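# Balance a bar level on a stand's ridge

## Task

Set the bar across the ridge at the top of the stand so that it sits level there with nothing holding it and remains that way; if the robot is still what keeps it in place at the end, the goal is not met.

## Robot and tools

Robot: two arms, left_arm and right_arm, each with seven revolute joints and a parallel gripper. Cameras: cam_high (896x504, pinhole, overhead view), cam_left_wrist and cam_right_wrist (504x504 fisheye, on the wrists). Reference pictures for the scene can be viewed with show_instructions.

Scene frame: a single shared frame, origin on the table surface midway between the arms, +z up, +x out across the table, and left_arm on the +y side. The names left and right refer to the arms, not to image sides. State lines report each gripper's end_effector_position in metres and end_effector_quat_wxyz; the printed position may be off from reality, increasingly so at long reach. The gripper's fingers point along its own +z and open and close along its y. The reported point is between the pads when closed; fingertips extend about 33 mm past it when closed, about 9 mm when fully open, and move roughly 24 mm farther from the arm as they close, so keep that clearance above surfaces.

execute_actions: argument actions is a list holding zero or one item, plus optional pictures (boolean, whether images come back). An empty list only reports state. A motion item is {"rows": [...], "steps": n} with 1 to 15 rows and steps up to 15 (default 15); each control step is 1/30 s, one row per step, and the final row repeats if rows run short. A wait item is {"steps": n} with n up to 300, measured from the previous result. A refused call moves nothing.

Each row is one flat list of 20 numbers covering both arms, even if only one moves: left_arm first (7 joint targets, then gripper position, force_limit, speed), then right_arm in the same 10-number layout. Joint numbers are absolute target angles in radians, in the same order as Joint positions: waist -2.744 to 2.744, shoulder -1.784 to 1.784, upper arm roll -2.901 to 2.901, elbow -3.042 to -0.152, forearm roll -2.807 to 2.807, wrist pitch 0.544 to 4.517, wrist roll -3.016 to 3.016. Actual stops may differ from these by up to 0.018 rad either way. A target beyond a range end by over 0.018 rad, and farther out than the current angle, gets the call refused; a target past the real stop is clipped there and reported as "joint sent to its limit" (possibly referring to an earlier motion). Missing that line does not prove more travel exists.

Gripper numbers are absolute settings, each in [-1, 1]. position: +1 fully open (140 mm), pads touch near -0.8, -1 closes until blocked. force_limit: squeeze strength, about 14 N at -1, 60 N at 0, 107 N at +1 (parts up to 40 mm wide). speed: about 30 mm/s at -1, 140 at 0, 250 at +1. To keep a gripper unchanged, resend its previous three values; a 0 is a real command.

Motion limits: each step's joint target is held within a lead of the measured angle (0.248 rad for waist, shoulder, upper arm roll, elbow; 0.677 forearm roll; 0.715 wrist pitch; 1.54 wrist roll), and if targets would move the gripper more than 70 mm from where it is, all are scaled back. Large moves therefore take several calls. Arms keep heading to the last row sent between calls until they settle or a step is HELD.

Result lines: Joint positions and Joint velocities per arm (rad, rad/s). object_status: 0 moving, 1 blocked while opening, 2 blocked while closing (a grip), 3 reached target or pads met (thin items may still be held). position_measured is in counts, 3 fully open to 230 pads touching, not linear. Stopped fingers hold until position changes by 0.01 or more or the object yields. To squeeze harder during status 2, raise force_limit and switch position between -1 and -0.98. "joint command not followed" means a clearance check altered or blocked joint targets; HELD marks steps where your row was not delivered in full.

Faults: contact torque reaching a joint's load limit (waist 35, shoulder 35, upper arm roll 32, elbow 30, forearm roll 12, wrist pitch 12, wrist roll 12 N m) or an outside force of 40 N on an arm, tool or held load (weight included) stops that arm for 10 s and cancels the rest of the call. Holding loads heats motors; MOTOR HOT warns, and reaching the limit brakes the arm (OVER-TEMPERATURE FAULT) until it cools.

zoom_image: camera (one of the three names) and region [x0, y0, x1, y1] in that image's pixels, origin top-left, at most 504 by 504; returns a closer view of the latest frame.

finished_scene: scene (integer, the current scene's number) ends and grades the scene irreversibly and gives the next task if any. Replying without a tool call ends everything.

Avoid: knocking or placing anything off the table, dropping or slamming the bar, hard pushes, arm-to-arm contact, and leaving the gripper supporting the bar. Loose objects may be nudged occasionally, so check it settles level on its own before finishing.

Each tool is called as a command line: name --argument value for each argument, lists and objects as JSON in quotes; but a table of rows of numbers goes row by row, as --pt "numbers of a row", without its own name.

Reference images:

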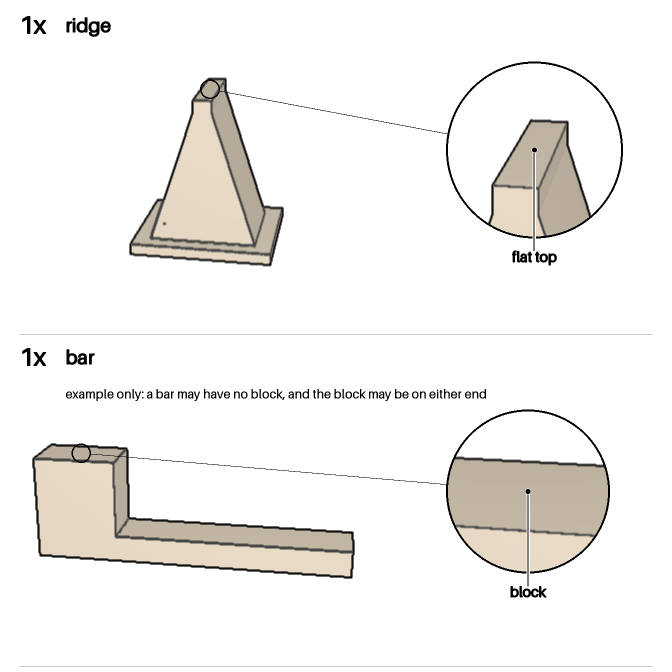

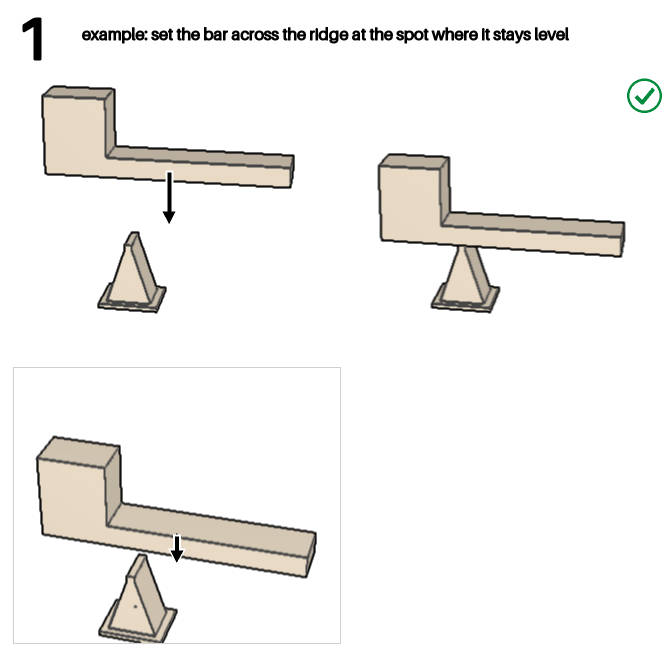

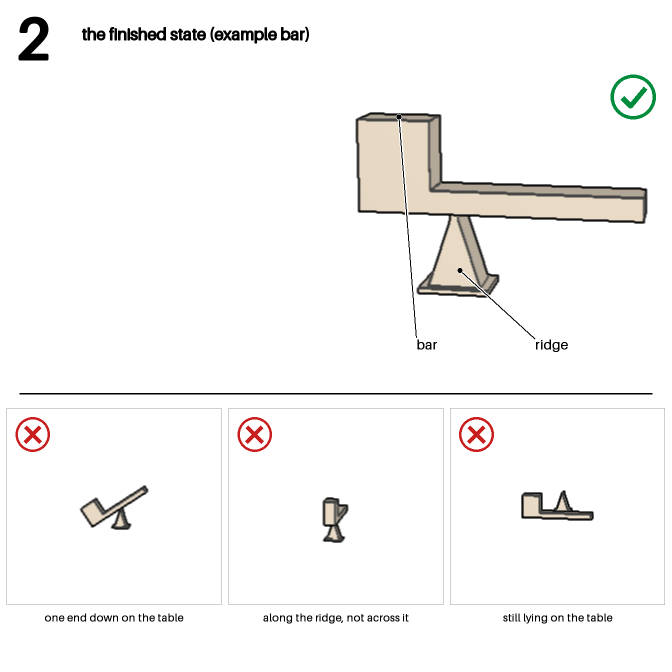

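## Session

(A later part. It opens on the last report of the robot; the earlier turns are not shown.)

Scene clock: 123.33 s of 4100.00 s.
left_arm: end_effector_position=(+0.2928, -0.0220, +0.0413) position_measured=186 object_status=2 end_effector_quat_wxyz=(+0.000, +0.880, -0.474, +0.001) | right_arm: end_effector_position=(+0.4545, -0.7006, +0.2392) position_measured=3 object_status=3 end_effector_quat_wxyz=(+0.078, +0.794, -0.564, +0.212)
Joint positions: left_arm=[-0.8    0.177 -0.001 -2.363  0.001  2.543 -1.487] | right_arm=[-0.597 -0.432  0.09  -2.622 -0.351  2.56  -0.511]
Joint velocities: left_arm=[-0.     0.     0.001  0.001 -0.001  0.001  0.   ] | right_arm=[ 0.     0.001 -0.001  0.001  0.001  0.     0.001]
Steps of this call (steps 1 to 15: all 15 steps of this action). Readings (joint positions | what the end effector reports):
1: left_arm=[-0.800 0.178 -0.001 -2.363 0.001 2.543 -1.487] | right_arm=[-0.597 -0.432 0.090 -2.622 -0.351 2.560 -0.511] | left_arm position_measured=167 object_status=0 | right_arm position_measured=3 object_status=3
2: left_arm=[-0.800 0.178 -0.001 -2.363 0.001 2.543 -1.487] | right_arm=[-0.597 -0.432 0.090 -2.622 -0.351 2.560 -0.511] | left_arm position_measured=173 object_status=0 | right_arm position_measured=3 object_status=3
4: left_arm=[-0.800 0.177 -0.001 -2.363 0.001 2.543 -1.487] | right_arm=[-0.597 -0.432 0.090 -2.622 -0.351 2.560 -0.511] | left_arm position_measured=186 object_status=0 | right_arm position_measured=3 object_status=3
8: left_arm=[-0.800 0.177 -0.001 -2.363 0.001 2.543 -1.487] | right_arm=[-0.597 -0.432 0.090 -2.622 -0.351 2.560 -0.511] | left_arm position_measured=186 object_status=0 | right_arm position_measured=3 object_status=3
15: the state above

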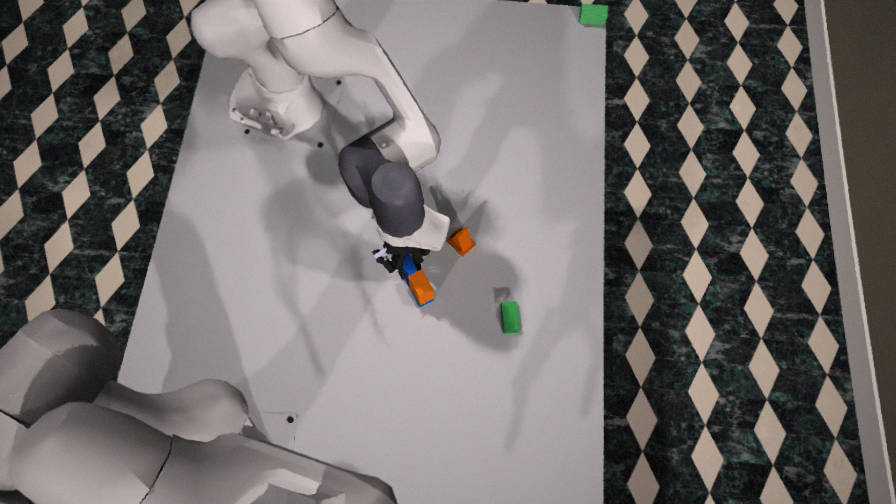

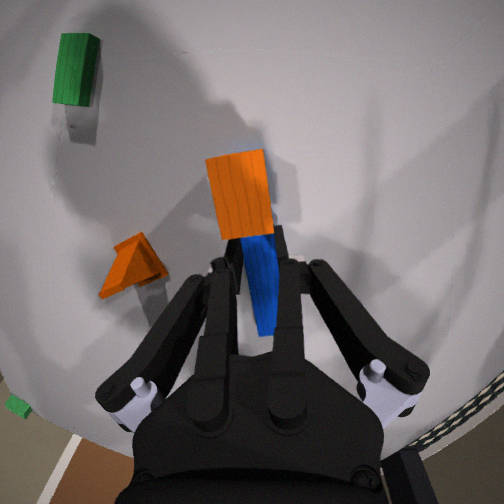

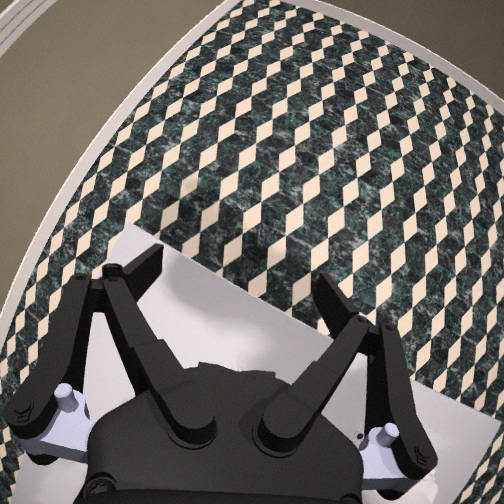

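execute_actions --actions '[{"rows":[[-0.8,0.0,0,-2.3,0,2.305,-1.49,-1,0,0,-0.6,-0.432,0.092,-2.622,-0.35,2.559,-0.511,1,0,0]]}]' --pictures false

execute_actions --actions '[{"rows":[[-0.56,0.0,0,-2.3,0,2.305,-1.49,-1,0,0,-0.6,-0.432,0.092,-2.622,-0.35,2.559,-0.511,1,0,0]]}]' --pictures false

execute_actions --actions '[{"rows":[[-0.56,0.048,0,-2.307,0,2.36,-1.49,-1,0,0,-0.6,-0.432,0.092,-2.622,-0.35,2.559,-0.511,1,0,0]]}]' --pictures false

execute_actions --actions '[{"rows":[[-0.56,0.06,0,-2.311,0,2.376,-1.49,-1,0,0,-0.6,-0.432,0.092,-2.622,-0.35,2.559,-0.511,1,0,0]]}]' --pictures false

execute_actions --actions '[{"rows":[[-0.56,0.06,0,-2.311,0,2.376,-1.49,0,0,-0.5,-0.6,-0.432,0.092,-2.622,-0.35,2.559,-0.511,1,0,0]]}]' --pictures false

execute_actions --actions '[{"rows":[[-0.56,-0.1,0,-2.3,0,2.2,-1.49,0,0,-0.5,-0.6,-0.432,0.092,-2.622,-0.35,2.559,-0.511,1,0,0]]}]' --pictures false

execute_actions --actions '[{"steps":30}]'

Scene clock: 133.27 s of 4100.00 s.
left_arm: end_effector_position=(+0.2981, -0.0285, +0.1385) position_measured=186 object_status=2 end_effector_quat_wxyz=(+0.004, +0.880, -0.474, +0.011) | right_arm: end_effector_position=(+0.4545, -0.7006, +0.2392) position_measured=3 object_status=3 end_effector_quat_wxyz=(+0.078, +0.794, -0.564, +0.212)
Joint positions: left_arm=[-0.8    0.    -0.001 -2.299  0.001  2.323 -1.487] | right_arm=[-0.597 -0.432  0.09  -2.622 -0.351  2.56  -0.511]
Joint velocities: left_arm=[-0.     0.015  0.001 -0.008 -0.    -0.096 -0.001] | right_arm=[-0.    -0.    -0.001 -0.001  0.001 -0.     0.002]
Steps of this call (steps 1 to 15: the robot went on to your last target; steps 16 to 90: nothing new was sent; then 6.43 s passed at rest; steps 91 to 105: all 15 steps of this action). Readings (joint positions | what the end effector reports):
91: left_arm=[-0.800 0.166 -0.001 -2.361 0.001 2.516 -1.487] | right_arm=[-0.597 -0.432 0.090 -2.622 -0.351 2.560 -0.511] | left_arm position_measured=186 object_status=2 | right_arm position_measured=3 object_status=3
92: left_arm=[-0.800 0.137 -0.001 -2.355 0.001 2.484 -1.487] | right_arm=[-0.597 -0.432 0.090 -2.622 -0.351 2.560 -0.511] | left_arm position_measured=186 object_status=2 | right_arm position_measured=3 object_status=3
94: left_arm=[-0.800 0.070 -0.001 -2.330 0.001 2.429 -1.487] | right_arm=[-0.597 -0.432 0.090 -2.622 -0.351 2.560 -0.511] | left_arm position_measured=186 object_status=2 | right_arm position_measured=3 object_status=3
98: left_arm=[-0.800 -0.002 -0.001 -2.297 0.001 2.368 -1.487] | right_arm=[-0.597 -0.432 0.090 -2.622 -0.351 2.560 -0.511] | left_arm position_measured=186 object_status=2 | right_arm position_measured=3 object_status=3
105: the state above

Scene clock: 133.77 s of 4100.00 s.
left_arm: end_effector_position=(+0.3835, +0.0643, +0.1367) position_measured=186 object_status=2 end_effector_quat_wxyz=(+0.001, +0.932, -0.363, +0.004) | right_arm: end_effector_position=(+0.4545, -0.7006, +0.2392) position_measured=3 object_status=3 end_effector_quat_wxyz=(+0.078, +0.794, -0.564, +0.212)
Joint positions: left_arm=[-0.56   0.001  0.003 -2.299  0.001  2.309 -1.487] | right_arm=[-0.597 -0.432  0.09  -2.622 -0.351  2.56  -0.511]
Joint velocities: left_arm=[ 0.     0.002 -0.03  -0.     0.001 -0.007  0.003] | right_arm=[ 0.001 -0.001  0.001  0.     0.001 -0.001 -0.   ]
Steps of this call (steps 1 to 15: all 15 steps of this action). Readings (joint positions | what the end effector reports):
1: left_arm=[-0.778 0.001 -0.015 -2.299 0.001 2.321 -1.487] | right_arm=[-0.597 -0.432 0.090 -2.622 -0.351 2.560 -0.511] | left_arm position_measured=186 object_status=2 | right_arm position_measured=3 object_status=3
2: left_arm=[-0.746 0.001 -0.020 -2.299 0.001 2.320 -1.487] | right_arm=[-0.597 -0.432 0.090 -2.622 -0.351 2.560 -0.511] | left_arm position_measured=186 object_status=2 | right_arm position_measured=3 object_status=3
4: left_arm=[-0.675 0.001 -0.016 -2.299 0.001 2.318 -1.487] | right_arm=[-0.597 -0.432 0.090 -2.622 -0.351 2.560 -0.511] | left_arm position_measured=186 object_status=2 | right_arm position_measured=3 object_status=3
8: left_arm=[-0.574 0.001 0.009 -2.299 0.001 2.313 -1.487] | right_arm=[-0.597 -0.432 0.090 -2.622 -0.351 2.560 -0.511] | left_arm position_measured=186 object_status=2 | right_arm position_measured=3 object_status=3
15: the state above

Scene clock: 134.27 s of 4100.00 s.
left_arm: end_effector_position=(+0.3821, +0.0645, +0.1115) position_measured=186 object_status=2 end_effector_quat_wxyz=(-0.001, +0.931, -0.364, -0.003) | right_arm: end_effector_position=(+0.4545, -0.7006, +0.2392) position_measured=3 object_status=3 end_effector_quat_wxyz=(+0.078, +0.794, -0.564, +0.212)
Joint positions: left_arm=[-0.56   0.05   0.001 -2.308  0.001  2.352 -1.487] | right_arm=[-0.597 -0.432  0.09  -2.622 -0.351  2.56  -0.511]
Joint velocities: left_arm=[-0.001  0.001 -0.    -0.001  0.     0.015 -0.   ] | right_arm=[ 0.     0.    -0.001  0.001  0.001 -0.     0.001]
Steps of this call (steps 1 to 15: all 15 steps of this action). Readings (joint positions | what the end effector reports):
1: left_arm=[-0.560 0.006 0.002 -2.299 0.001 2.316 -1.487] | right_arm=[-0.597 -0.432 0.090 -2.622 -0.351 2.560 -0.511] | left_arm position_measured=186 object_status=2 | right_arm position_measured=3 object_status=3
2: left_arm=[-0.560 0.016 0.002 -2.299 0.001 2.324 -1.487] | right_arm=[-0.597 -0.432 0.090 -2.622 -0.351 2.560 -0.511] | left_arm position_measured=186 object_status=2 | right_arm position_measured=3 object_status=3
4: left_arm=[-0.560 0.036 0.001 -2.303 0.001 2.334 -1.487] | right_arm=[-0.597 -0.432 0.090 -2.622 -0.351 2.560 -0.511] | left_arm position_measured=186 object_status=2 | right_arm position_measured=3 object_status=3
8: left_arm=[-0.560 0.050 0.001 -2.308 0.001 2.344 -1.487] | right_arm=[-0.597 -0.432 0.090 -2.622 -0.351 2.560 -0.511] | left_arm position_measured=186 object_status=2 | right_arm position_measured=3 object_status=3
15: the state above

Scene clock: 134.77 s of 4100.00 s.
left_arm: end_effector_position=(+0.3841, +0.0629, +0.1074) position_measured=186 object_status=2 end_effector_quat_wxyz=(-0.000, +0.931, -0.364, +0.000) | right_arm: end_effector_position=(+0.4545, -0.7006, +0.2392) position_measured=3 object_status=3 end_effector_quat_wxyz=(+0.078, +0.794, -0.564, +0.212)
Joint positions: left_arm=[-0.56   0.06   0.001 -2.31   0.001  2.37  -1.487] | right_arm=[-0.597 -0.432  0.09  -2.622 -0.351  2.56  -0.511]
Joint velocities: left_arm=[ 0.001  0.001 -0.    -0.     0.001  0.005 -0.001] | right_arm=[ 0.     0.001  0.002 -0.001  0.    -0.     0.   ]
Steps of this call (steps 1 to 15: all 15 steps of this action). Readings (joint positions | what the end effector reports):
1: left_arm=[-0.560 0.051 0.001 -2.308 0.001 2.355 -1.487] | right_arm=[-0.597 -0.432 0.090 -2.622 -0.351 2.560 -0.511] | left_arm position_measured=186 object_status=2 | right_arm position_measured=3 object_status=3
2: left_arm=[-0.560 0.053 0.001 -2.308 0.001 2.358 -1.487] | right_arm=[-0.597 -0.432 0.090 -2.622 -0.351 2.560 -0.511] | left_arm position_measured=186 object_status=2 | right_arm position_measured=3 object_status=3
4: left_arm=[-0.560 0.057 0.001 -2.309 0.001 2.362 -1.487] | right_arm=[-0.597 -0.432 0.090 -2.622 -0.351 2.560 -0.511] | left_arm position_measured=186 object_status=2 | right_arm position_measured=3 object_status=3
8: left_arm=[-0.560 0.059 0.001 -2.310 0.001 2.367 -1.487] | right_arm=[-0.597 -0.432 0.090 -2.622 -0.351 2.560 -0.511] | left_arm position_measured=186 object_status=2 | right_arm position_measured=3 object_status=3
15: the state above

Scene clock: 135.27 s of 4100.00 s.
left_arm: end_effector_position=(+0.3846, +0.0625, +0.1076) position_measured=129 object_status=0 end_effector_quat_wxyz=(-0.000, +0.931, -0.364, +0.001) | right_arm: end_effector_position=(+0.4545, -0.7006, +0.2392) position_measured=3 object_status=3 end_effector_quat_wxyz=(+0.078, +0.794, -0.564, +0.212)
Joint positions: left_arm=[-0.56   0.06   0.001 -2.31   0.001  2.372 -1.487] | right_arm=[-0.597 -0.432  0.09  -2.622 -0.351  2.56  -0.511]
Joint velocities: left_arm=[-0.     0.001  0.     0.    -0.001  0.    -0.002] | right_arm=[-0.     0.001  0.    -0.002 -0.001 -0.001  0.   ]
Steps of this call (steps 1 to 15: all 15 steps of this action). Readings (joint positions | what the end effector reports):
1: left_arm=[-0.560 0.060 0.001 -2.310 0.001 2.370 -1.487] | right_arm=[-0.597 -0.432 0.090 -2.622 -0.351 2.560 -0.511] | left_arm position_measured=186 object_status=0 | right_arm position_measured=3 object_status=3
2: left_arm=[-0.560 0.060 0.001 -2.310 0.001 2.370 -1.487] | right_arm=[-0.597 -0.432 0.090 -2.622 -0.351 2.560 -0.511] | left_arm position_measured=186 object_status=0 | right_arm position_measured=3 object_status=3
4: left_arm=[-0.560 0.060 0.001 -2.310 0.001 2.371 -1.487] | right_arm=[-0.597 -0.432 0.090 -2.622 -0.351 2.560 -0.511] | left_arm position_measured=173 object_status=0 | right_arm position_measured=3 object_status=3
8: left_arm=[-0.560 0.060 0.001 -2.310 0.001 2.371 -1.487] | right_arm=[-0.597 -0.432 0.090 -2.622 -0.351 2.560 -0.511] | left_arm position_measured=155 object_status=0 | right_arm position_measured=3 object_status=3
15: the state above

Scene clock: 135.77 s of 4100.00 s.
left_arm: end_effector_position=(+0.3736, +0.0709, +0.1806) position_measured=129 object_status=3 end_effector_quat_wxyz=(+0.002, +0.931, -0.364, +0.008) | right_arm: end_effector_position=(+0.4545, -0.7006, +0.2392) position_measured=3 object_status=3 end_effector_quat_wxyz=(+0.078, +0.794, -0.564, +0.212)
Joint positions: left_arm=[-0.56  -0.101  0.001 -2.298  0.001  2.214 -1.487] | right_arm=[-0.597 -0.432  0.09  -2.622 -0.351  2.56  -0.511]
Joint velocities: left_arm=[ 0.     0.005 -0.    -0.003  0.    -0.059 -0.   ] | right_arm=[-0.001  0.001 -0.     0.001  0.001 -0.001 -0.   ]
Steps of this call (steps 1 to 15: all 15 steps of this action). Readings (joint positions | what the end effector reports):
1: left_arm=[-0.560 0.046 0.001 -2.314 0.001 2.348 -1.487] | right_arm=[-0.597 -0.432 0.090 -2.622 -0.351 2.560 -0.511] | left_arm position_measured=129 object_status=0 | right_arm position_measured=3 object_status=3
2: left_arm=[-0.560 0.010 0.001 -2.317 0.001 2.318 -1.487] | right_arm=[-0.597 -0.432 0.090 -2.622 -0.351 2.560 -0.511] | left_arm position_measured=129 object_status=0 | right_arm position_measured=3 object_status=3
4: left_arm=[-0.560 -0.057 0.001 -2.307 0.001 2.281 -1.487] | right_arm=[-0.597 -0.432 0.090 -2.622 -0.351 2.560 -0.511] | left_arm position_measured=129 object_status=0 | right_arm position_measured=3 object_status=3
8: left_arm=[-0.560 -0.104 0.001 -2.295 0.001 2.243 -1.487] | right_arm=[-0.597 -0.432 0.090 -2.622 -0.351 2.560 -0.511] | left_arm position_measured=129 object_status=3 | right_arm position_measured=3 object_status=3
15: the state above

Scene clock: 136.77 s of 4100.00 s.
left_arm: end_effector_position=(+0.3712, +0.0728, +0.1797) position_measured=129 object_status=3 end_effector_quat_wxyz=(+0.001, +0.931, -0.364, +0.004) | right_arm: end_effector_position=(+0.4545, -0.7006, +0.2392) position_measured=3 object_status=3 end_effector_quat_wxyz=(+0.078, +0.794, -0.564, +0.212)
Joint positions: left_arm=[-0.56  -0.101  0.001 -2.298  0.001  2.204 -1.487] | right_arm=[-0.597 -0.432  0.09  -2.622 -0.351  2.56  -0.511]
Joint velocities: left_arm=[-0.001 -0.    -0.001 -0.     0.     0.    -0.001] | right_arm=[-0.001 -0.     0.001 -0.001 -0.    -0.     0.002]
Steps of this call (steps 1 to 15: the robot went on to your last target; steps 16 to 30: nothing new was sent). Readings (joint positions | what the end effector reports):
1: left_arm=[-0.560 -0.101 0.001 -2.298 0.001 2.212 -1.487] | right_arm=[-0.597 -0.432 0.090 -2.622 -0.351 2.560 -0.511] | left_arm position_measured=129 object_status=3 | right_arm position_measured=3 object_status=3
2: left_arm=[-0.560 -0.101 0.001 -2.298 0.001 2.210 -1.487] | right_arm=[-0.597 -0.432 0.090 -2.622 -0.351 2.560 -0.511] | left_arm position_measured=129 object_status=3 | right_arm position_measured=3 object_status=3
4: left_arm=[-0.560 -0.101 0.001 -2.298 0.001 2.208 -1.487] | right_arm=[-0.597 -0.432 0.090 -2.622 -0.351 2.560 -0.511] | left_arm position_measured=129 object_status=3 | right_arm position_measured=3 object_status=3
8: left_arm=[-0.560 -0.101 0.001 -2.298 0.001 2.206 -1.487] | right_arm=[-0.597 -0.432 0.090 -2.622 -0.351 2.560 -0.511] | left_arm position_measured=129 object_status=3 | right_arm position_measured=3 object_status=3
30: the state above
All arms were judged still, so your last target was given up. Only a new action makes them travel on or press farther. Fingers that are still opening or closing keep moving.

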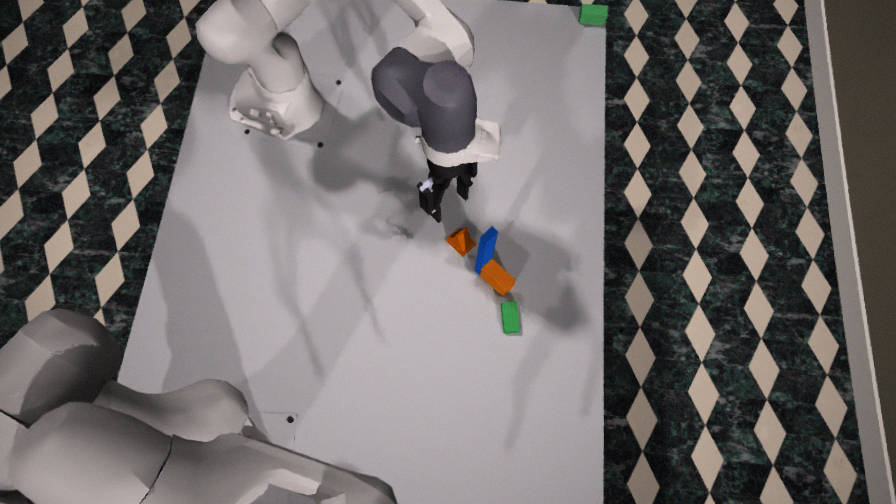

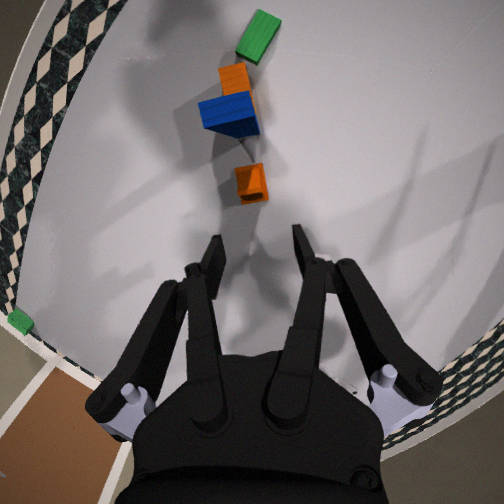

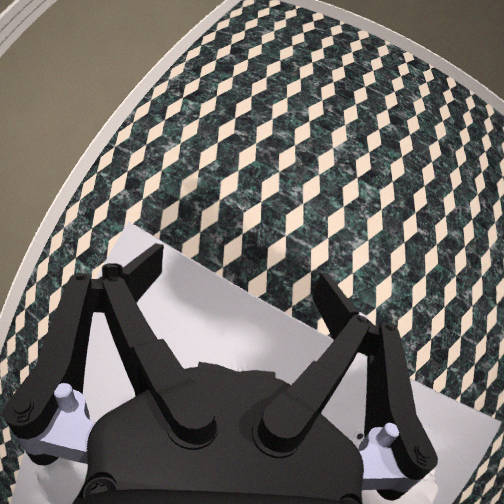

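execute_actions --actions '[{"rows":[[-0.56,-0.2,0,-2.2,0,2.0,-1.49,0.2,-1,0,-0.6,-0.432,0.092,-2.622,-0.35,2.559,-0.511,1,0,0]]}]' --pictures false

execute_actions --actions '[{"rows":[[-0.567,0.092,0,-1.903,0,2.0,-1.49,0.2,-1,0,-0.6,-0.432,0.092,-2.622,-0.35,2.559,-0.511,1,0,0]]}]' --pictures false

execute_actions --actions '[{"steps":30}]'

Scene clock: 142.77 s of 4100.00 s.
left_arm: end_effector_position=(+0.3675, +0.0757, +0.2586) position_measured=104 object_status=3 end_effector_quat_wxyz=(+0.002, +0.931, -0.364, +0.009) | right_arm: end_effector_position=(+0.4545, -0.7006, +0.2392) position_measured=3 object_status=3 end_effector_quat_wxyz=(+0.078, +0.794, -0.564, +0.212)
Joint positions: left_arm=[-0.56  -0.201  0.001 -2.198  0.001  2.016 -1.487] | right_arm=[-0.597 -0.432  0.09  -2.622 -0.351  2.56  -0.511]
Joint velocities: left_arm=[-0.     0.005 -0.    -0.     0.    -0.071  0.001] | right_arm=[-0.001 -0.001  0.001  0.001 -0.001  0.001 -0.   ]
Steps of this call (steps 1 to 90: nothing new was sent; then 2.50 s passed at rest; steps 91 to 105: all 15 steps of this action). Readings (joint positions | what the end effector reports):
91: left_arm=[-0.560 -0.106 0.001 -2.287 0.001 2.175 -1.487] | right_arm=[-0.597 -0.432 0.090 -2.622 -0.351 2.560 -0.511] | left_arm position_measured=129 object_status=0 | right_arm position_measured=3 object_status=3
92: left_arm=[-0.560 -0.124 0.001 -2.267 0.001 2.143 -1.487] | right_arm=[-0.597 -0.432 0.090 -2.622 -0.351 2.560 -0.511] | left_arm position_measured=123 object_status=0 | right_arm position_measured=3 object_status=3
94: left_arm=[-0.560 -0.169 0.001 -2.228 0.001 2.098 -1.487] | right_arm=[-0.597 -0.432 0.090 -2.622 -0.351 2.560 -0.511] | left_arm position_measured=108 object_status=0 | right_arm position_measured=3 object_status=3
98: left_arm=[-0.560 -0.207 0.001 -2.198 0.001 2.051 -1.487] | right_arm=[-0.597 -0.432 0.090 -2.622 -0.351 2.560 -0.511] | left_arm position_measured=104 object_status=0 | right_arm position_measured=3 object_status=3
105: the state above

Scene clock: 143.27 s of 4100.00 s.
left_arm: end_effector_position=(+0.4354, +0.0183, +0.2374) position_measured=104 object_status=3 end_effector_quat_wxyz=(+0.000, +0.930, -0.367, +0.002) | right_arm: end_effector_position=(+0.4545, -0.7006, +0.2392) position_measured=3 object_status=3 end_effector_quat_wxyz=(+0.078, +0.794, -0.564, +0.212)
Joint positions: left_arm=[-0.565  0.093  0.    -1.906  0.001  2.002 -1.487] | right_arm=[-0.597 -0.432  0.09  -2.622 -0.351  2.56  -0.511]
Joint velocities: left_arm=[ 0.    -0.007  0.     0.02   0.001  0.001  0.   ] | right_arm=[-0.001  0.     0.001  0.001  0.     0.     0.   ]
Steps of this call (steps 1 to 15: all 15 steps of this action). Readings (joint positions | what the end effector reports):
1: left_arm=[-0.560 -0.166 0.001 -2.151 0.001 1.996 -1.487] | right_arm=[-0.597 -0.432 0.090 -2.622 -0.351 2.560 -0.511] | left_arm position_measured=104 object_status=3 | right_arm position_measured=3 object_status=3
2: left_arm=[-0.560 -0.102 0.002 -2.077 0.001 1.998 -1.487] | right_arm=[-0.597 -0.432 0.090 -2.622 -0.351 2.560 -0.511] | left_arm position_measured=104 object_status=3 | right_arm position_measured=3 object_status=3
4: left_arm=[-0.563 0.004 0.001 -1.976 0.001 2.002 -1.487] | right_arm=[-0.597 -0.432 0.090 -2.622 -0.351 2.560 -0.511] | left_arm position_measured=104 object_status=3 | right_arm position_measured=3 object_status=3
8: left_arm=[-0.565 0.087 0.000 -1.923 0.001 2.002 -1.487] | right_arm=[-0.597 -0.432 0.090 -2.622 -0.351 2.560 -0.511] | left_arm position_measured=104 object_status=3 | right_arm position_measured=3 object_status=3
15: the state above

Scene clock: 144.27 s of 4100.00 s.
left_arm: end_effector_position=(+0.4356, +0.0181, +0.2379) position_measured=104 object_status=3 end_effector_quat_wxyz=(+0.000, +0.930, -0.367, +0.002) | right_arm: end_effector_position=(+0.4545, -0.7006, +0.2392) position_measured=3 object_status=3 end_effector_quat_wxyz=(+0.078, +0.794, -0.564, +0.212)
Joint positions: left_arm=[-0.565  0.093  0.    -1.905  0.001  2.002 -1.487] | right_arm=[-0.597 -0.432  0.09  -2.622 -0.351  2.56  -0.511]
Joint velocities: left_arm=[-0.     0.    -0.001  0.    -0.     0.    -0.004] | right_arm=[ 0.     0.002 -0.001  0.001 -0.002  0.    -0.001]
Steps of this call (steps 1 to 15: the robot went on to your last target; steps 16 to 30: nothing new was sent). Readings (joint positions | what the end effector reports):
1: left_arm=[-0.565 0.093 0.000 -1.906 0.001 2.002 -1.487] | right_arm=[-0.597 -0.432 0.090 -2.622 -0.351 2.560 -0.511] | left_arm position_measured=104 object_status=3 | right_arm position_measured=3 object_status=3
2: left_arm=[-0.565 0.093 0.000 -1.905 0.001 2.002 -1.487] | right_arm=[-0.597 -0.432 0.090 -2.622 -0.351 2.560 -0.511] | left_arm position_measured=104 object_status=3 | right_arm position_measured=3 object_status=3
4: left_arm=[-0.565 0.093 0.000 -1.905 0.001 2.002 -1.487] | right_arm=[-0.597 -0.432 0.090 -2.622 -0.351 2.560 -0.511] | left_arm position_measured=104 object_status=3 | right_arm position_measured=3 object_status=3
8: left_arm=[-0.565 0.093 0.000 -1.905 0.001 2.002 -1.487] | right_arm=[-0.597 -0.432 0.090 -2.622 -0.351 2.560 -0.511] | left_arm position_measured=104 object_status=3 | right_arm position_measured=3 object_status=3
30: the state above
All arms were judged still, so your last target was given up. Only a new action makes them travel on or press farther. Fingers that are still opening or closing keep moving.

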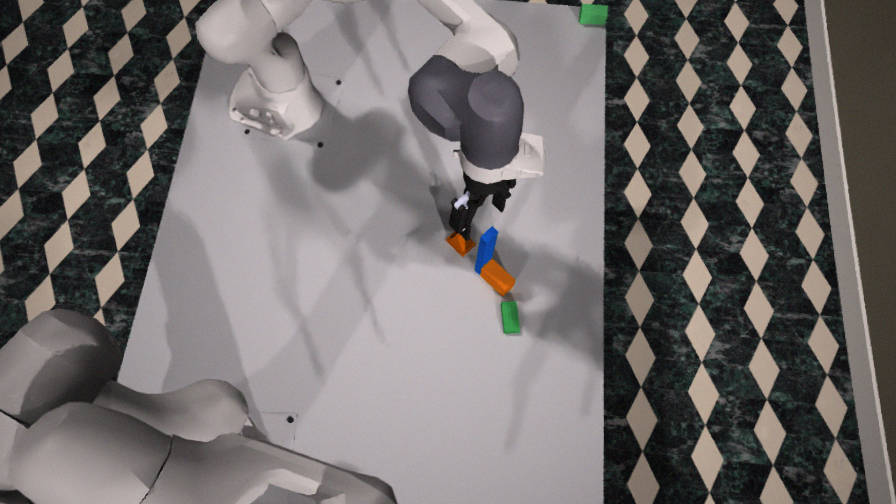

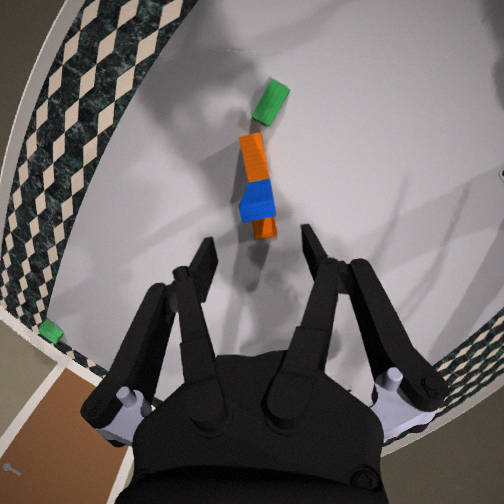

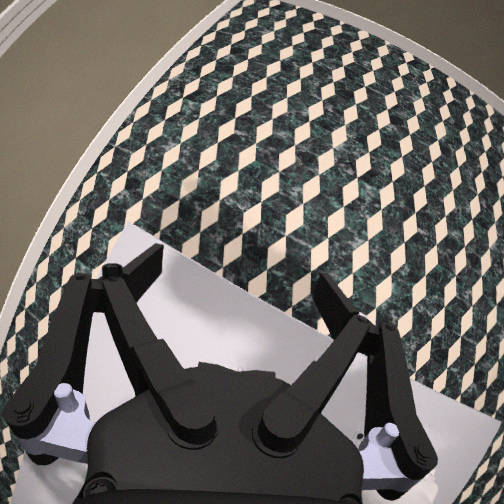

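execute_actions --actions '[{"rows":[[-0.567,0.177,0,-1.961,0,2.143,-1.49,0.2,0,0,-0.6,-0.432,0.092,-2.622,-0.35,2.559,-0.511,1,0,0]]}]' --pictures false

execute_actions --actions '[{"steps":15}]' --pictures false

execute_actions --actions '[{"rows":[[-0.567,0.177,0,-1.961,0,2.143,-1.49,-1,0.5,0,-0.6,-0.432,0.092,-2.622,-0.35,2.559,-0.511,1,0,0]]}]'

Scene clock: 148.30 s of 4100.00 s.
left_arm: end_effector_position=(+0.4399, +0.0147, +0.1722) position_measured=104 object_status=3 end_effector_quat_wxyz=(-0.002, +0.930, -0.367, -0.005) | right_arm: end_effector_position=(+0.4545, -0.7006, +0.2392) position_measured=3 object_status=3 end_effector_quat_wxyz=(+0.078, +0.794, -0.564, +0.212)
Joint positions: left_arm=[-0.565  0.178  0.    -1.963  0.001  2.131 -1.487] | right_arm=[-0.597 -0.432  0.09  -2.622 -0.351  2.56  -0.511]
Joint velocities: left_arm=[-0.001 -0.011 -0.001  0.    -0.     0.049 -0.002] | right_arm=[ 0.001 -0.     0.001  0.001 -0.    -0.001  0.001]
Steps of this call (steps 1 to 90: nothing new was sent; then 0.53 s passed at rest; steps 91 to 105: all 15 steps of this action). Readings (joint positions | what the end effector reports):
91: left_arm=[-0.565 0.097 0.000 -1.910 0.001 2.023 -1.487] | right_arm=[-0.597 -0.432 0.090 -2.622 -0.351 2.560 -0.511] | left_arm position_measured=104 object_status=3 | right_arm position_measured=3 object_status=3
92: left_arm=[-0.565 0.113 0.000 -1.920 0.001 2.046 -1.487] | right_arm=[-0.597 -0.432 0.090 -2.622 -0.351 2.560 -0.511] | left_arm position_measured=104 object_status=3 | right_arm position_measured=3 object_status=3
94: left_arm=[-0.565 0.150 0.000 -1.942 0.001 2.077 -1.487] | right_arm=[-0.597 -0.432 0.090 -2.622 -0.351 2.560 -0.511] | left_arm position_measured=104 object_status=3 | right_arm position_measured=3 object_status=3
98: left_arm=[-0.565 0.184 0.000 -1.963 0.001 2.108 -1.487] | right_arm=[-0.597 -0.432 0.090 -2.622 -0.351 2.560 -0.511] | left_arm position_measured=104 object_status=3 | right_arm position_measured=3 object_status=3
105: the state above

Scene clock: 148.80 s of 4100.00 s.
left_arm: end_effector_position=(+0.4417, +0.0132, +0.1730) position_measured=104 object_status=3 end_effector_quat_wxyz=(-0.001, +0.930, -0.367, -0.001) | right_arm: end_effector_position=(+0.4545, -0.7006, +0.2392) position_measured=3 object_status=3 end_effector_quat_wxyz=(+0.078, +0.794, -0.564, +0.212)
Joint positions: left_arm=[-0.565  0.178  0.    -1.963  0.001  2.138 -1.487] | right_arm=[-0.597 -0.432  0.09  -2.622 -0.351  2.56  -0.511]
Joint velocities: left_arm=[-0.    -0.     0.001 -0.     0.001  0.001  0.001] | right_arm=[ 0.001  0.001 -0.     0.001 -0.     0.001  0.   ]
Steps of this call (steps 1 to 15: the robot went on to your last target). Readings (joint positions | what the end effector reports):
1: left_arm=[-0.565 0.178 0.000 -1.963 0.001 2.133 -1.487] | right_arm=[-0.597 -0.432 0.090 -2.622 -0.351 2.560 -0.511] | left_arm position_measured=104 object_status=3 | right_arm position_measured=3 object_status=3
2: left_arm=[-0.565 0.178 0.000 -1.963 0.001 2.134 -1.487] | right_arm=[-0.597 -0.432 0.090 -2.622 -0.351 2.560 -0.511] | left_arm position_measured=104 object_status=3 | right_arm position_measured=3 object_status=3
4: left_arm=[-0.565 0.178 0.000 -1.963 0.001 2.135 -1.487] | right_arm=[-0.597 -0.432 0.090 -2.622 -0.351 2.560 -0.511] | left_arm position_measured=104 object_status=3 | right_arm position_measured=3 object_status=3
8: left_arm=[-0.565 0.178 0.000 -1.963 0.001 2.137 -1.487] | right_arm=[-0.597 -0.432 0.090 -2.622 -0.351 2.560 -0.511] | left_arm position_measured=104 object_status=3 | right_arm position_measured=3 object_status=3
15: the state above
All arms were judged still, so your last target was given up. Only a new action makes them travel on or press farther. Fingers that are still opening or closing keep moving.

Scene clock: 149.30 s of 4100.00 s.
left_arm: end_effector_position=(+0.4420, +0.0128, +0.1734) position_measured=186 object_status=0 end_effector_quat_wxyz=(-0.000, +0.930, -0.367, -0.000) | right_arm: end_effector_position=(+0.4545, -0.7006, +0.2392) position_measured=3 object_status=3 end_effector_quat_wxyz=(+0.078, +0.794, -0.564, +0.212)
Joint positions: left_arm=[-0.565  0.178  0.    -1.962  0.001  2.139 -1.487] | right_arm=[-0.597 -0.432  0.09  -2.622 -0.351  2.56  -0.511]
Joint velocities: left_arm=[-0.     0.     0.    -0.001 -0.001  0.001  0.002] | right_arm=[-0.001  0.    -0.    -0.001 -0.    -0.001 -0.   ]
Steps of this call (steps 1 to 15: all 15 steps of this action). Readings (joint positions | what the end effector reports):
1: left_arm=[-0.565 0.178 0.000 -1.963 0.001 2.138 -1.487] | right_arm=[-0.597 -0.432 0.090 -2.622 -0.351 2.560 -0.511] | left_arm position_measured=104 object_status=0 | right_arm position_measured=3 object_status=3
2: left_arm=[-0.565 0.178 0.000 -1.963 0.001 2.139 -1.487] | right_arm=[-0.597 -0.432 0.090 -2.622 -0.351 2.560 -0.511] | left_arm position_measured=109 object_status=0 | right_arm position_measured=3 object_status=3
4: left_arm=[-0.565 0.178 0.000 -1.963 0.001 2.139 -1.487] | right_arm=[-0.597 -0.432 0.090 -2.622 -0.351 2.560 -0.511] | left_arm position_measured=124 object_status=0 | right_arm position_measured=3 object_status=3
8: left_arm=[-0.565 0.178 0.000 -1.963 0.001 2.139 -1.487] | right_arm=[-0.597 -0.432 0.090 -2.622 -0.351 2.560 -0.511] | left_arm position_measured=155 object_status=0 | right_arm position_measured=3 object_status=3
15: the state above

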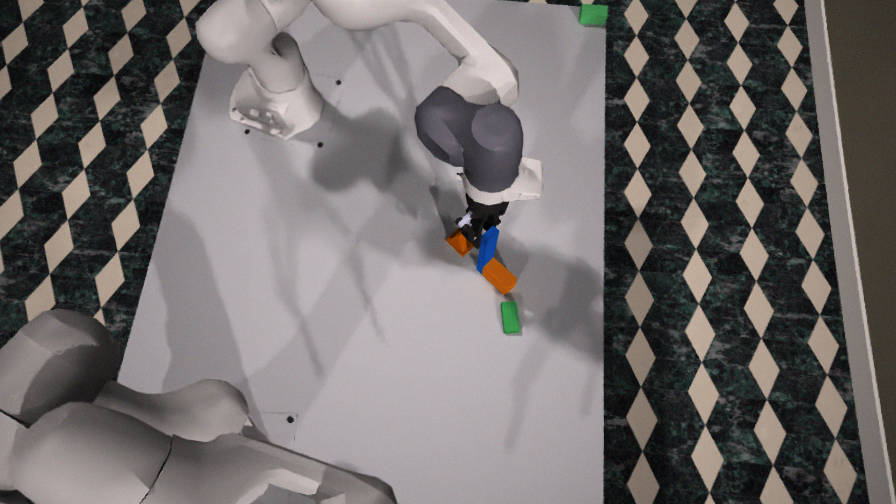

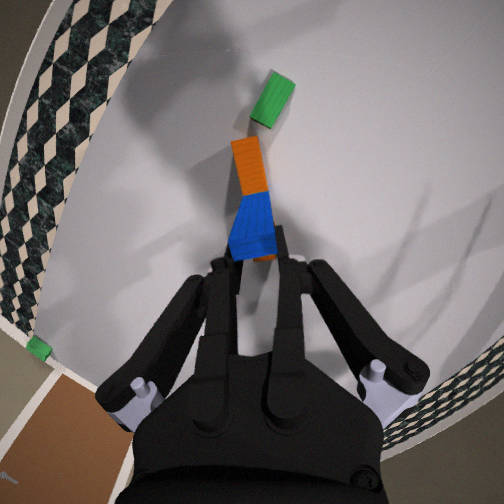

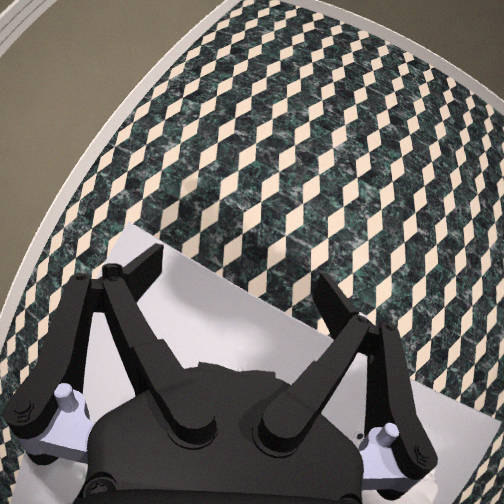

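execute_actions --actions '[{"rows":[[-0.567,0,0,-1.9,0,1.95,-1.56,-1,0.5,0,-0.6,-0.432,0.092,-2.622,-0.35,2.559,-0.511,1,0,0]]}]' --pictures false

execute_actions --actions '[{"rows":[[-0.85,-0.15,0,-2.5,0,3.2,-1.56,-1,0.5,0,-0.6,-0.432,0.092,-2.622,-0.35,2.559,-0.511,1,0,0]]}]' --pictures false

execute_actions --actions '[{"steps":50}]' --pictures false

execute_actions --actions '[{"rows":[[-0.85,0.192,0,-2.881,0,3.97,-1.56,-1,0.5,0,-0.6,-0.432,0.092,-2.622,-0.35,2.559,-0.511,1,0,0]]}]' --pictures false

execute_actions --actions '[{"steps":50}]'

Scene clock: 155.83 s of 4100.00 s.
left_arm: end_effector_position=(+0.4339, +0.0192, +0.2927) position_measured=186 object_status=2 end_effector_quat_wxyz=(+0.011, +0.939, -0.341, +0.033) | right_arm: end_effector_position=(+0.4545, -0.7006, +0.2392) position_measured=3 object_status=3 end_effector_quat_wxyz=(+0.078, +0.794, -0.564, +0.212)
Joint positions: left_arm=[-0.565 -0.002  0.    -1.898  0.001  1.967 -1.54 ] | right_arm=[-0.597 -0.432  0.09  -2.622 -0.351  2.56  -0.511]
Joint velocities: left_arm=[ 0.002  0.052 -0.    -0.026 -0.    -0.094 -0.055] | right_arm=[ 0.001  0.    -0.001  0.    -0.     0.    -0.   ]
Steps of this call (steps 1 to 15: the robot went on to your last target; steps 16 to 90: nothing new was sent; then 3.03 s passed at rest; steps 91 to 105: all 15 steps of this action). Readings (joint positions | what the end effector reports):
91: left_arm=[-0.565 0.170 0.000 -1.961 0.001 2.122 -1.490] | right_arm=[-0.597 -0.432 0.090 -2.622 -0.351 2.560 -0.511] | left_arm position_measured=186 object_status=2 | right_arm position_measured=3 object_status=3
92: left_arm=[-0.565 0.149 0.000 -1.958 0.001 2.101 -1.494] | right_arm=[-0.597 -0.432 0.090 -2.622 -0.351 2.560 -0.511] | left_arm position_measured=186 object_status=2 | right_arm position_measured=3 object_status=3
94: left_arm=[-0.565 0.096 0.000 -1.940 0.001 2.063 -1.503] | right_arm=[-0.597 -0.432 0.090 -2.622 -0.351 2.560 -0.511] | left_arm position_measured=186 object_status=2 | right_arm position_measured=3 object_status=3
98: left_arm=[-0.565 0.004 0.000 -1.901 0.001 2.007 -1.522] | right_arm=[-0.597 -0.432 0.090 -2.622 -0.351 2.560 -0.511] | left_arm position_measured=186 object_status=2 | right_arm position_measured=3 object_status=3
105: the state above

Scene clock: 156.33 s of 4100.00 s.
left_arm: end_effector_position=(+0.3413, -0.1287, +0.2413) position_measured=234 object_status=3 end_effector_quat_wxyz=(+0.128, +0.847, -0.447, +0.258) | right_arm: end_effector_position=(+0.4545, -0.7006, +0.2392) position_measured=3 object_status=3 end_effector_quat_wxyz=(+0.078, +0.794, -0.564, +0.212)
Joint positions: left_arm=[-0.841 -0.139 -0.005 -2.453  0.001  2.899 -1.549] | right_arm=[-0.597 -0.432  0.09  -2.622 -0.351  2.56  -0.511]
Joint velocities: left_arm=[-0.168  0.06  -0.022 -0.763 -0.001  1.725 -0.025] | right_arm=[0.    0.001 0.    0.001 0.001 0.    0.   ]
Steps of this call (steps 1 to 15: all 15 steps of this action). Readings (joint positions | what the end effector reports):
1: left_arm=[-0.579 -0.010 0.009 -1.919 0.001 1.998 -1.541] | right_arm=[-0.597 -0.432 0.090 -2.622 -0.351 2.560 -0.511] | left_arm position_measured=186 object_status=2 | right_arm position_measured=3 object_status=3
2: left_arm=[-0.599 -0.022 0.013 -1.945 0.001 2.038 -1.541] | right_arm=[-0.597 -0.432 0.090 -2.622 -0.351 2.560 -0.511] | left_arm position_measured=190 object_status=0 | right_arm position_measured=3 object_status=3
4: left_arm=[-0.644 -0.048 0.014 -1.995 0.001 2.121 -1.542] | right_arm=[-0.597 -0.432 0.090 -2.622 -0.351 2.560 -0.511] | left_arm position_measured=217 object_status=0 | right_arm position_measured=3 object_status=3
8: left_arm=[-0.733 -0.095 0.007 -2.117 0.001 2.328 -1.543] | right_arm=[-0.597 -0.432 0.090 -2.622 -0.351 2.560 -0.511] | left_arm position_measured=234 object_status=0 | right_arm position_measured=3 object_status=3
15: the state above

Scene clock: 158.00 s of 4100.00 s.
left_arm: end_effector_position=(+0.3613, -0.1605, +0.3023) position_measured=234 object_status=3 end_effector_quat_wxyz=(+0.185, +0.807, -0.424, +0.367) | right_arm: end_effector_position=(+0.4545, -0.7006, +0.2392) position_measured=3 object_status=3 end_effector_quat_wxyz=(+0.078, +0.794, -0.564, +0.212)
Joint positions: left_arm=[-0.848 -0.149 -0.001 -2.498  0.001  3.196 -1.556] | right_arm=[-0.597 -0.432  0.09  -2.622 -0.351  2.56  -0.511]
Joint velocities: left_arm=[ 0.002  0.     0.    -0.001  0.    -0.    -0.   ] | right_arm=[-0.001  0.001 -0.    -0.002  0.001 -0.001 -0.001]
Steps of this call (steps 1 to 45: the robot went on to your last target; steps 46 to 50: nothing new was sent). Readings (joint positions | what the end effector reports):
1: left_arm=[-0.845 -0.138 -0.005 -2.473 0.001 2.949 -1.550] | right_arm=[-0.597 -0.432 0.090 -2.622 -0.351 2.560 -0.511] | left_arm position_measured=234 object_status=3 | right_arm position_measured=3 object_status=3
2: left_arm=[-0.847 -0.138 -0.005 -2.484 0.001 2.992 -1.550] | right_arm=[-0.597 -0.432 0.090 -2.622 -0.351 2.560 -0.511] | left_arm position_measured=234 object_status=3 | right_arm position_measured=3 object_status=3
4: left_arm=[-0.848 -0.142 -0.004 -2.494 0.001 3.058 -1.551] | right_arm=[-0.597 -0.432 0.090 -2.622 -0.351 2.560 -0.511] | left_arm position_measured=234 object_status=3 | right_arm position_measured=3 object_status=3
8: left_arm=[-0.848 -0.149 -0.002 -2.496 0.001 3.135 -1.553] | right_arm=[-0.597 -0.432 0.090 -2.622 -0.351 2.560 -0.511] | left_arm position_measured=234 object_status=3 | right_arm position_measured=3 object_status=3
50: the state above
All arms were judged still, so your last target was given up. Only a new action makes them travel on or press farther. Fingers that are still opening or closing keep moving.

Scene clock: 158.50 s of 4100.00 s.
left_arm: end_effector_position=(+0.2923, -0.0643, +0.0990) position_measured=234 object_status=3 end_effector_quat_wxyz=(+0.182, +0.811, -0.425, +0.359) | right_arm: end_effector_position=(+0.4545, -0.7006, +0.2392) position_measured=3 object_status=3 end_effector_quat_wxyz=(+0.078, +0.794, -0.564, +0.212)
Joint positions: left_arm=[-0.848  0.194 -0.001 -2.879  0.001  3.9   -1.556] | right_arm=[-0.597 -0.432  0.09  -2.622 -0.351  2.56  -0.511]
Joint velocities: left_arm=[ 0.    -0.016  0.    -0.002 -0.001  0.407  0.   ] | right_arm=[-0.001 -0.     0.001 -0.    -0.    -0.001  0.001]
Steps of this call (steps 1 to 15: all 15 steps of this action). Readings (joint positions | what the end effector reports):
1: left_arm=[-0.848 -0.134 -0.001 -2.521 0.001 3.277 -1.556] | right_arm=[-0.597 -0.432 0.090 -2.622 -0.351 2.560 -0.511] | left_arm position_measured=234 object_status=3 | right_arm position_measured=3 object_status=3
2: left_arm=[-0.848 -0.093 -0.001 -2.566 0.001 3.369 -1.556] | right_arm=[-0.597 -0.432 0.090 -2.622 -0.351 2.560 -0.511] | left_arm position_measured=234 object_status=3 | right_arm position_measured=3 object_status=3
4: left_arm=[-0.848 -0.003 -0.001 -2.651 0.001 3.477 -1.556] | right_arm=[-0.597 -0.432 0.090 -2.622 -0.351 2.560 -0.511] | left_arm position_measured=234 object_status=3 | right_arm position_measured=3 object_status=3
8: left_arm=[-0.848 0.154 -0.001 -2.826 0.001 3.710 -1.556] | right_arm=[-0.597 -0.432 0.090 -2.622 -0.351 2.560 -0.511] | left_arm position_measured=234 object_status=3 | right_arm position_measured=3 object_status=3
15: the state above

Scene clock: 160.17 s of 4100.00 s.
left_arm: end_effector_position=(+0.2978, -0.0719, +0.1191) position_measured=234 object_status=3 end_effector_quat_wxyz=(+0.195, +0.798, -0.419, +0.386) | right_arm: end_effector_position=(+0.4545, -0.7006, +0.2392) position_measured=3 object_status=3 end_effector_quat_wxyz=(+0.078, +0.794, -0.564, +0.212)
Joint positions: left_arm=[-0.848  0.193 -0.001 -2.879  0.001  3.966 -1.556] | right_arm=[-0.597 -0.432  0.09  -2.622 -0.351  2.56  -0.511]
Joint velocities: left_arm=[-0.    -0.001  0.    -0.001 -0.002  0.001  0.001] | right_arm=[ 0.     0.002 -0.001 -0.002 -0.001  0.     0.   ]
Steps of this call (steps 1 to 30: the robot went on to your last target; steps 31 to 50: nothing new was sent). Readings (joint positions | what the end effector reports):
1: left_arm=[-0.848 0.193 -0.001 -2.879 0.001 3.912 -1.556] | right_arm=[-0.597 -0.432 0.090 -2.622 -0.351 2.560 -0.511] | left_arm position_measured=234 object_status=3 | right_arm position_measured=3 object_status=3
2: left_arm=[-0.848 0.193 -0.001 -2.879 0.001 3.922 -1.556] | right_arm=[-0.597 -0.432 0.090 -2.622 -0.351 2.560 -0.511] | left_arm position_measured=234 object_status=3 | right_arm position_measured=3 object_status=3
4: left_arm=[-0.848 0.193 -0.001 -2.879 0.001 3.936 -1.556] | right_arm=[-0.597 -0.432 0.090 -2.622 -0.351 2.560 -0.511] | left_arm position_measured=234 object_status=3 | right_arm position_measured=3 object_status=3
8: left_arm=[-0.848 0.193 -0.001 -2.879 0.001 3.953 -1.556] | right_arm=[-0.597 -0.432 0.090 -2.622 -0.351 2.560 -0.511] | left_arm position_measured=234 object_status=3 | right_arm position_measured=3 object_status=3
50: the state above
All arms were judged still, so your last target was given up. Only a new action makes them travel on or press farther. Fingers that are still opening or closing keep moving.

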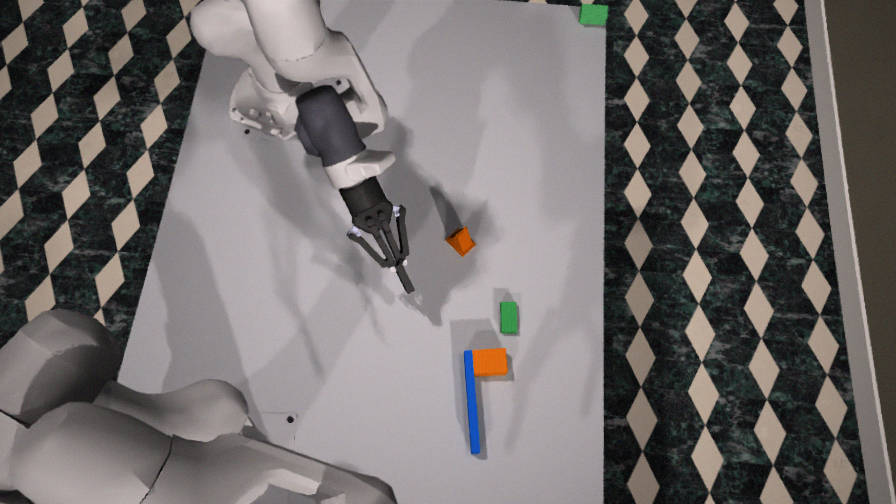

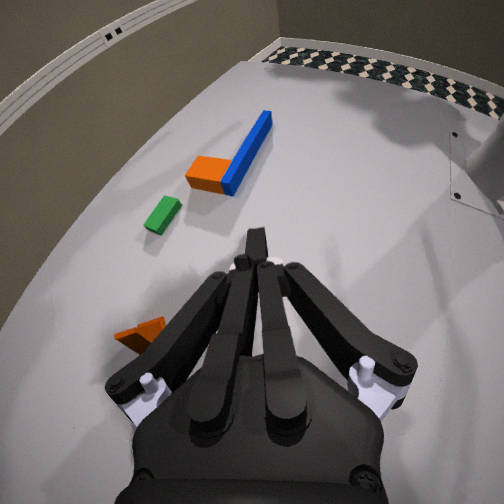

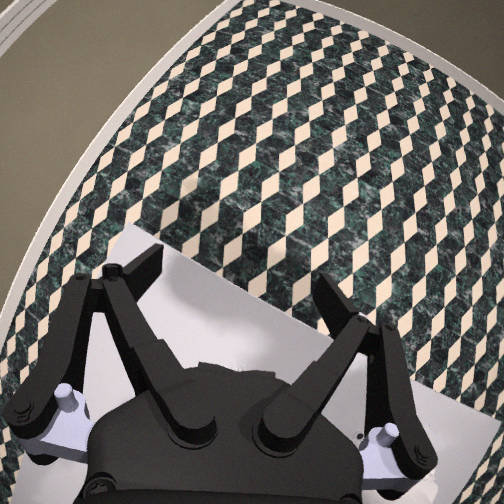

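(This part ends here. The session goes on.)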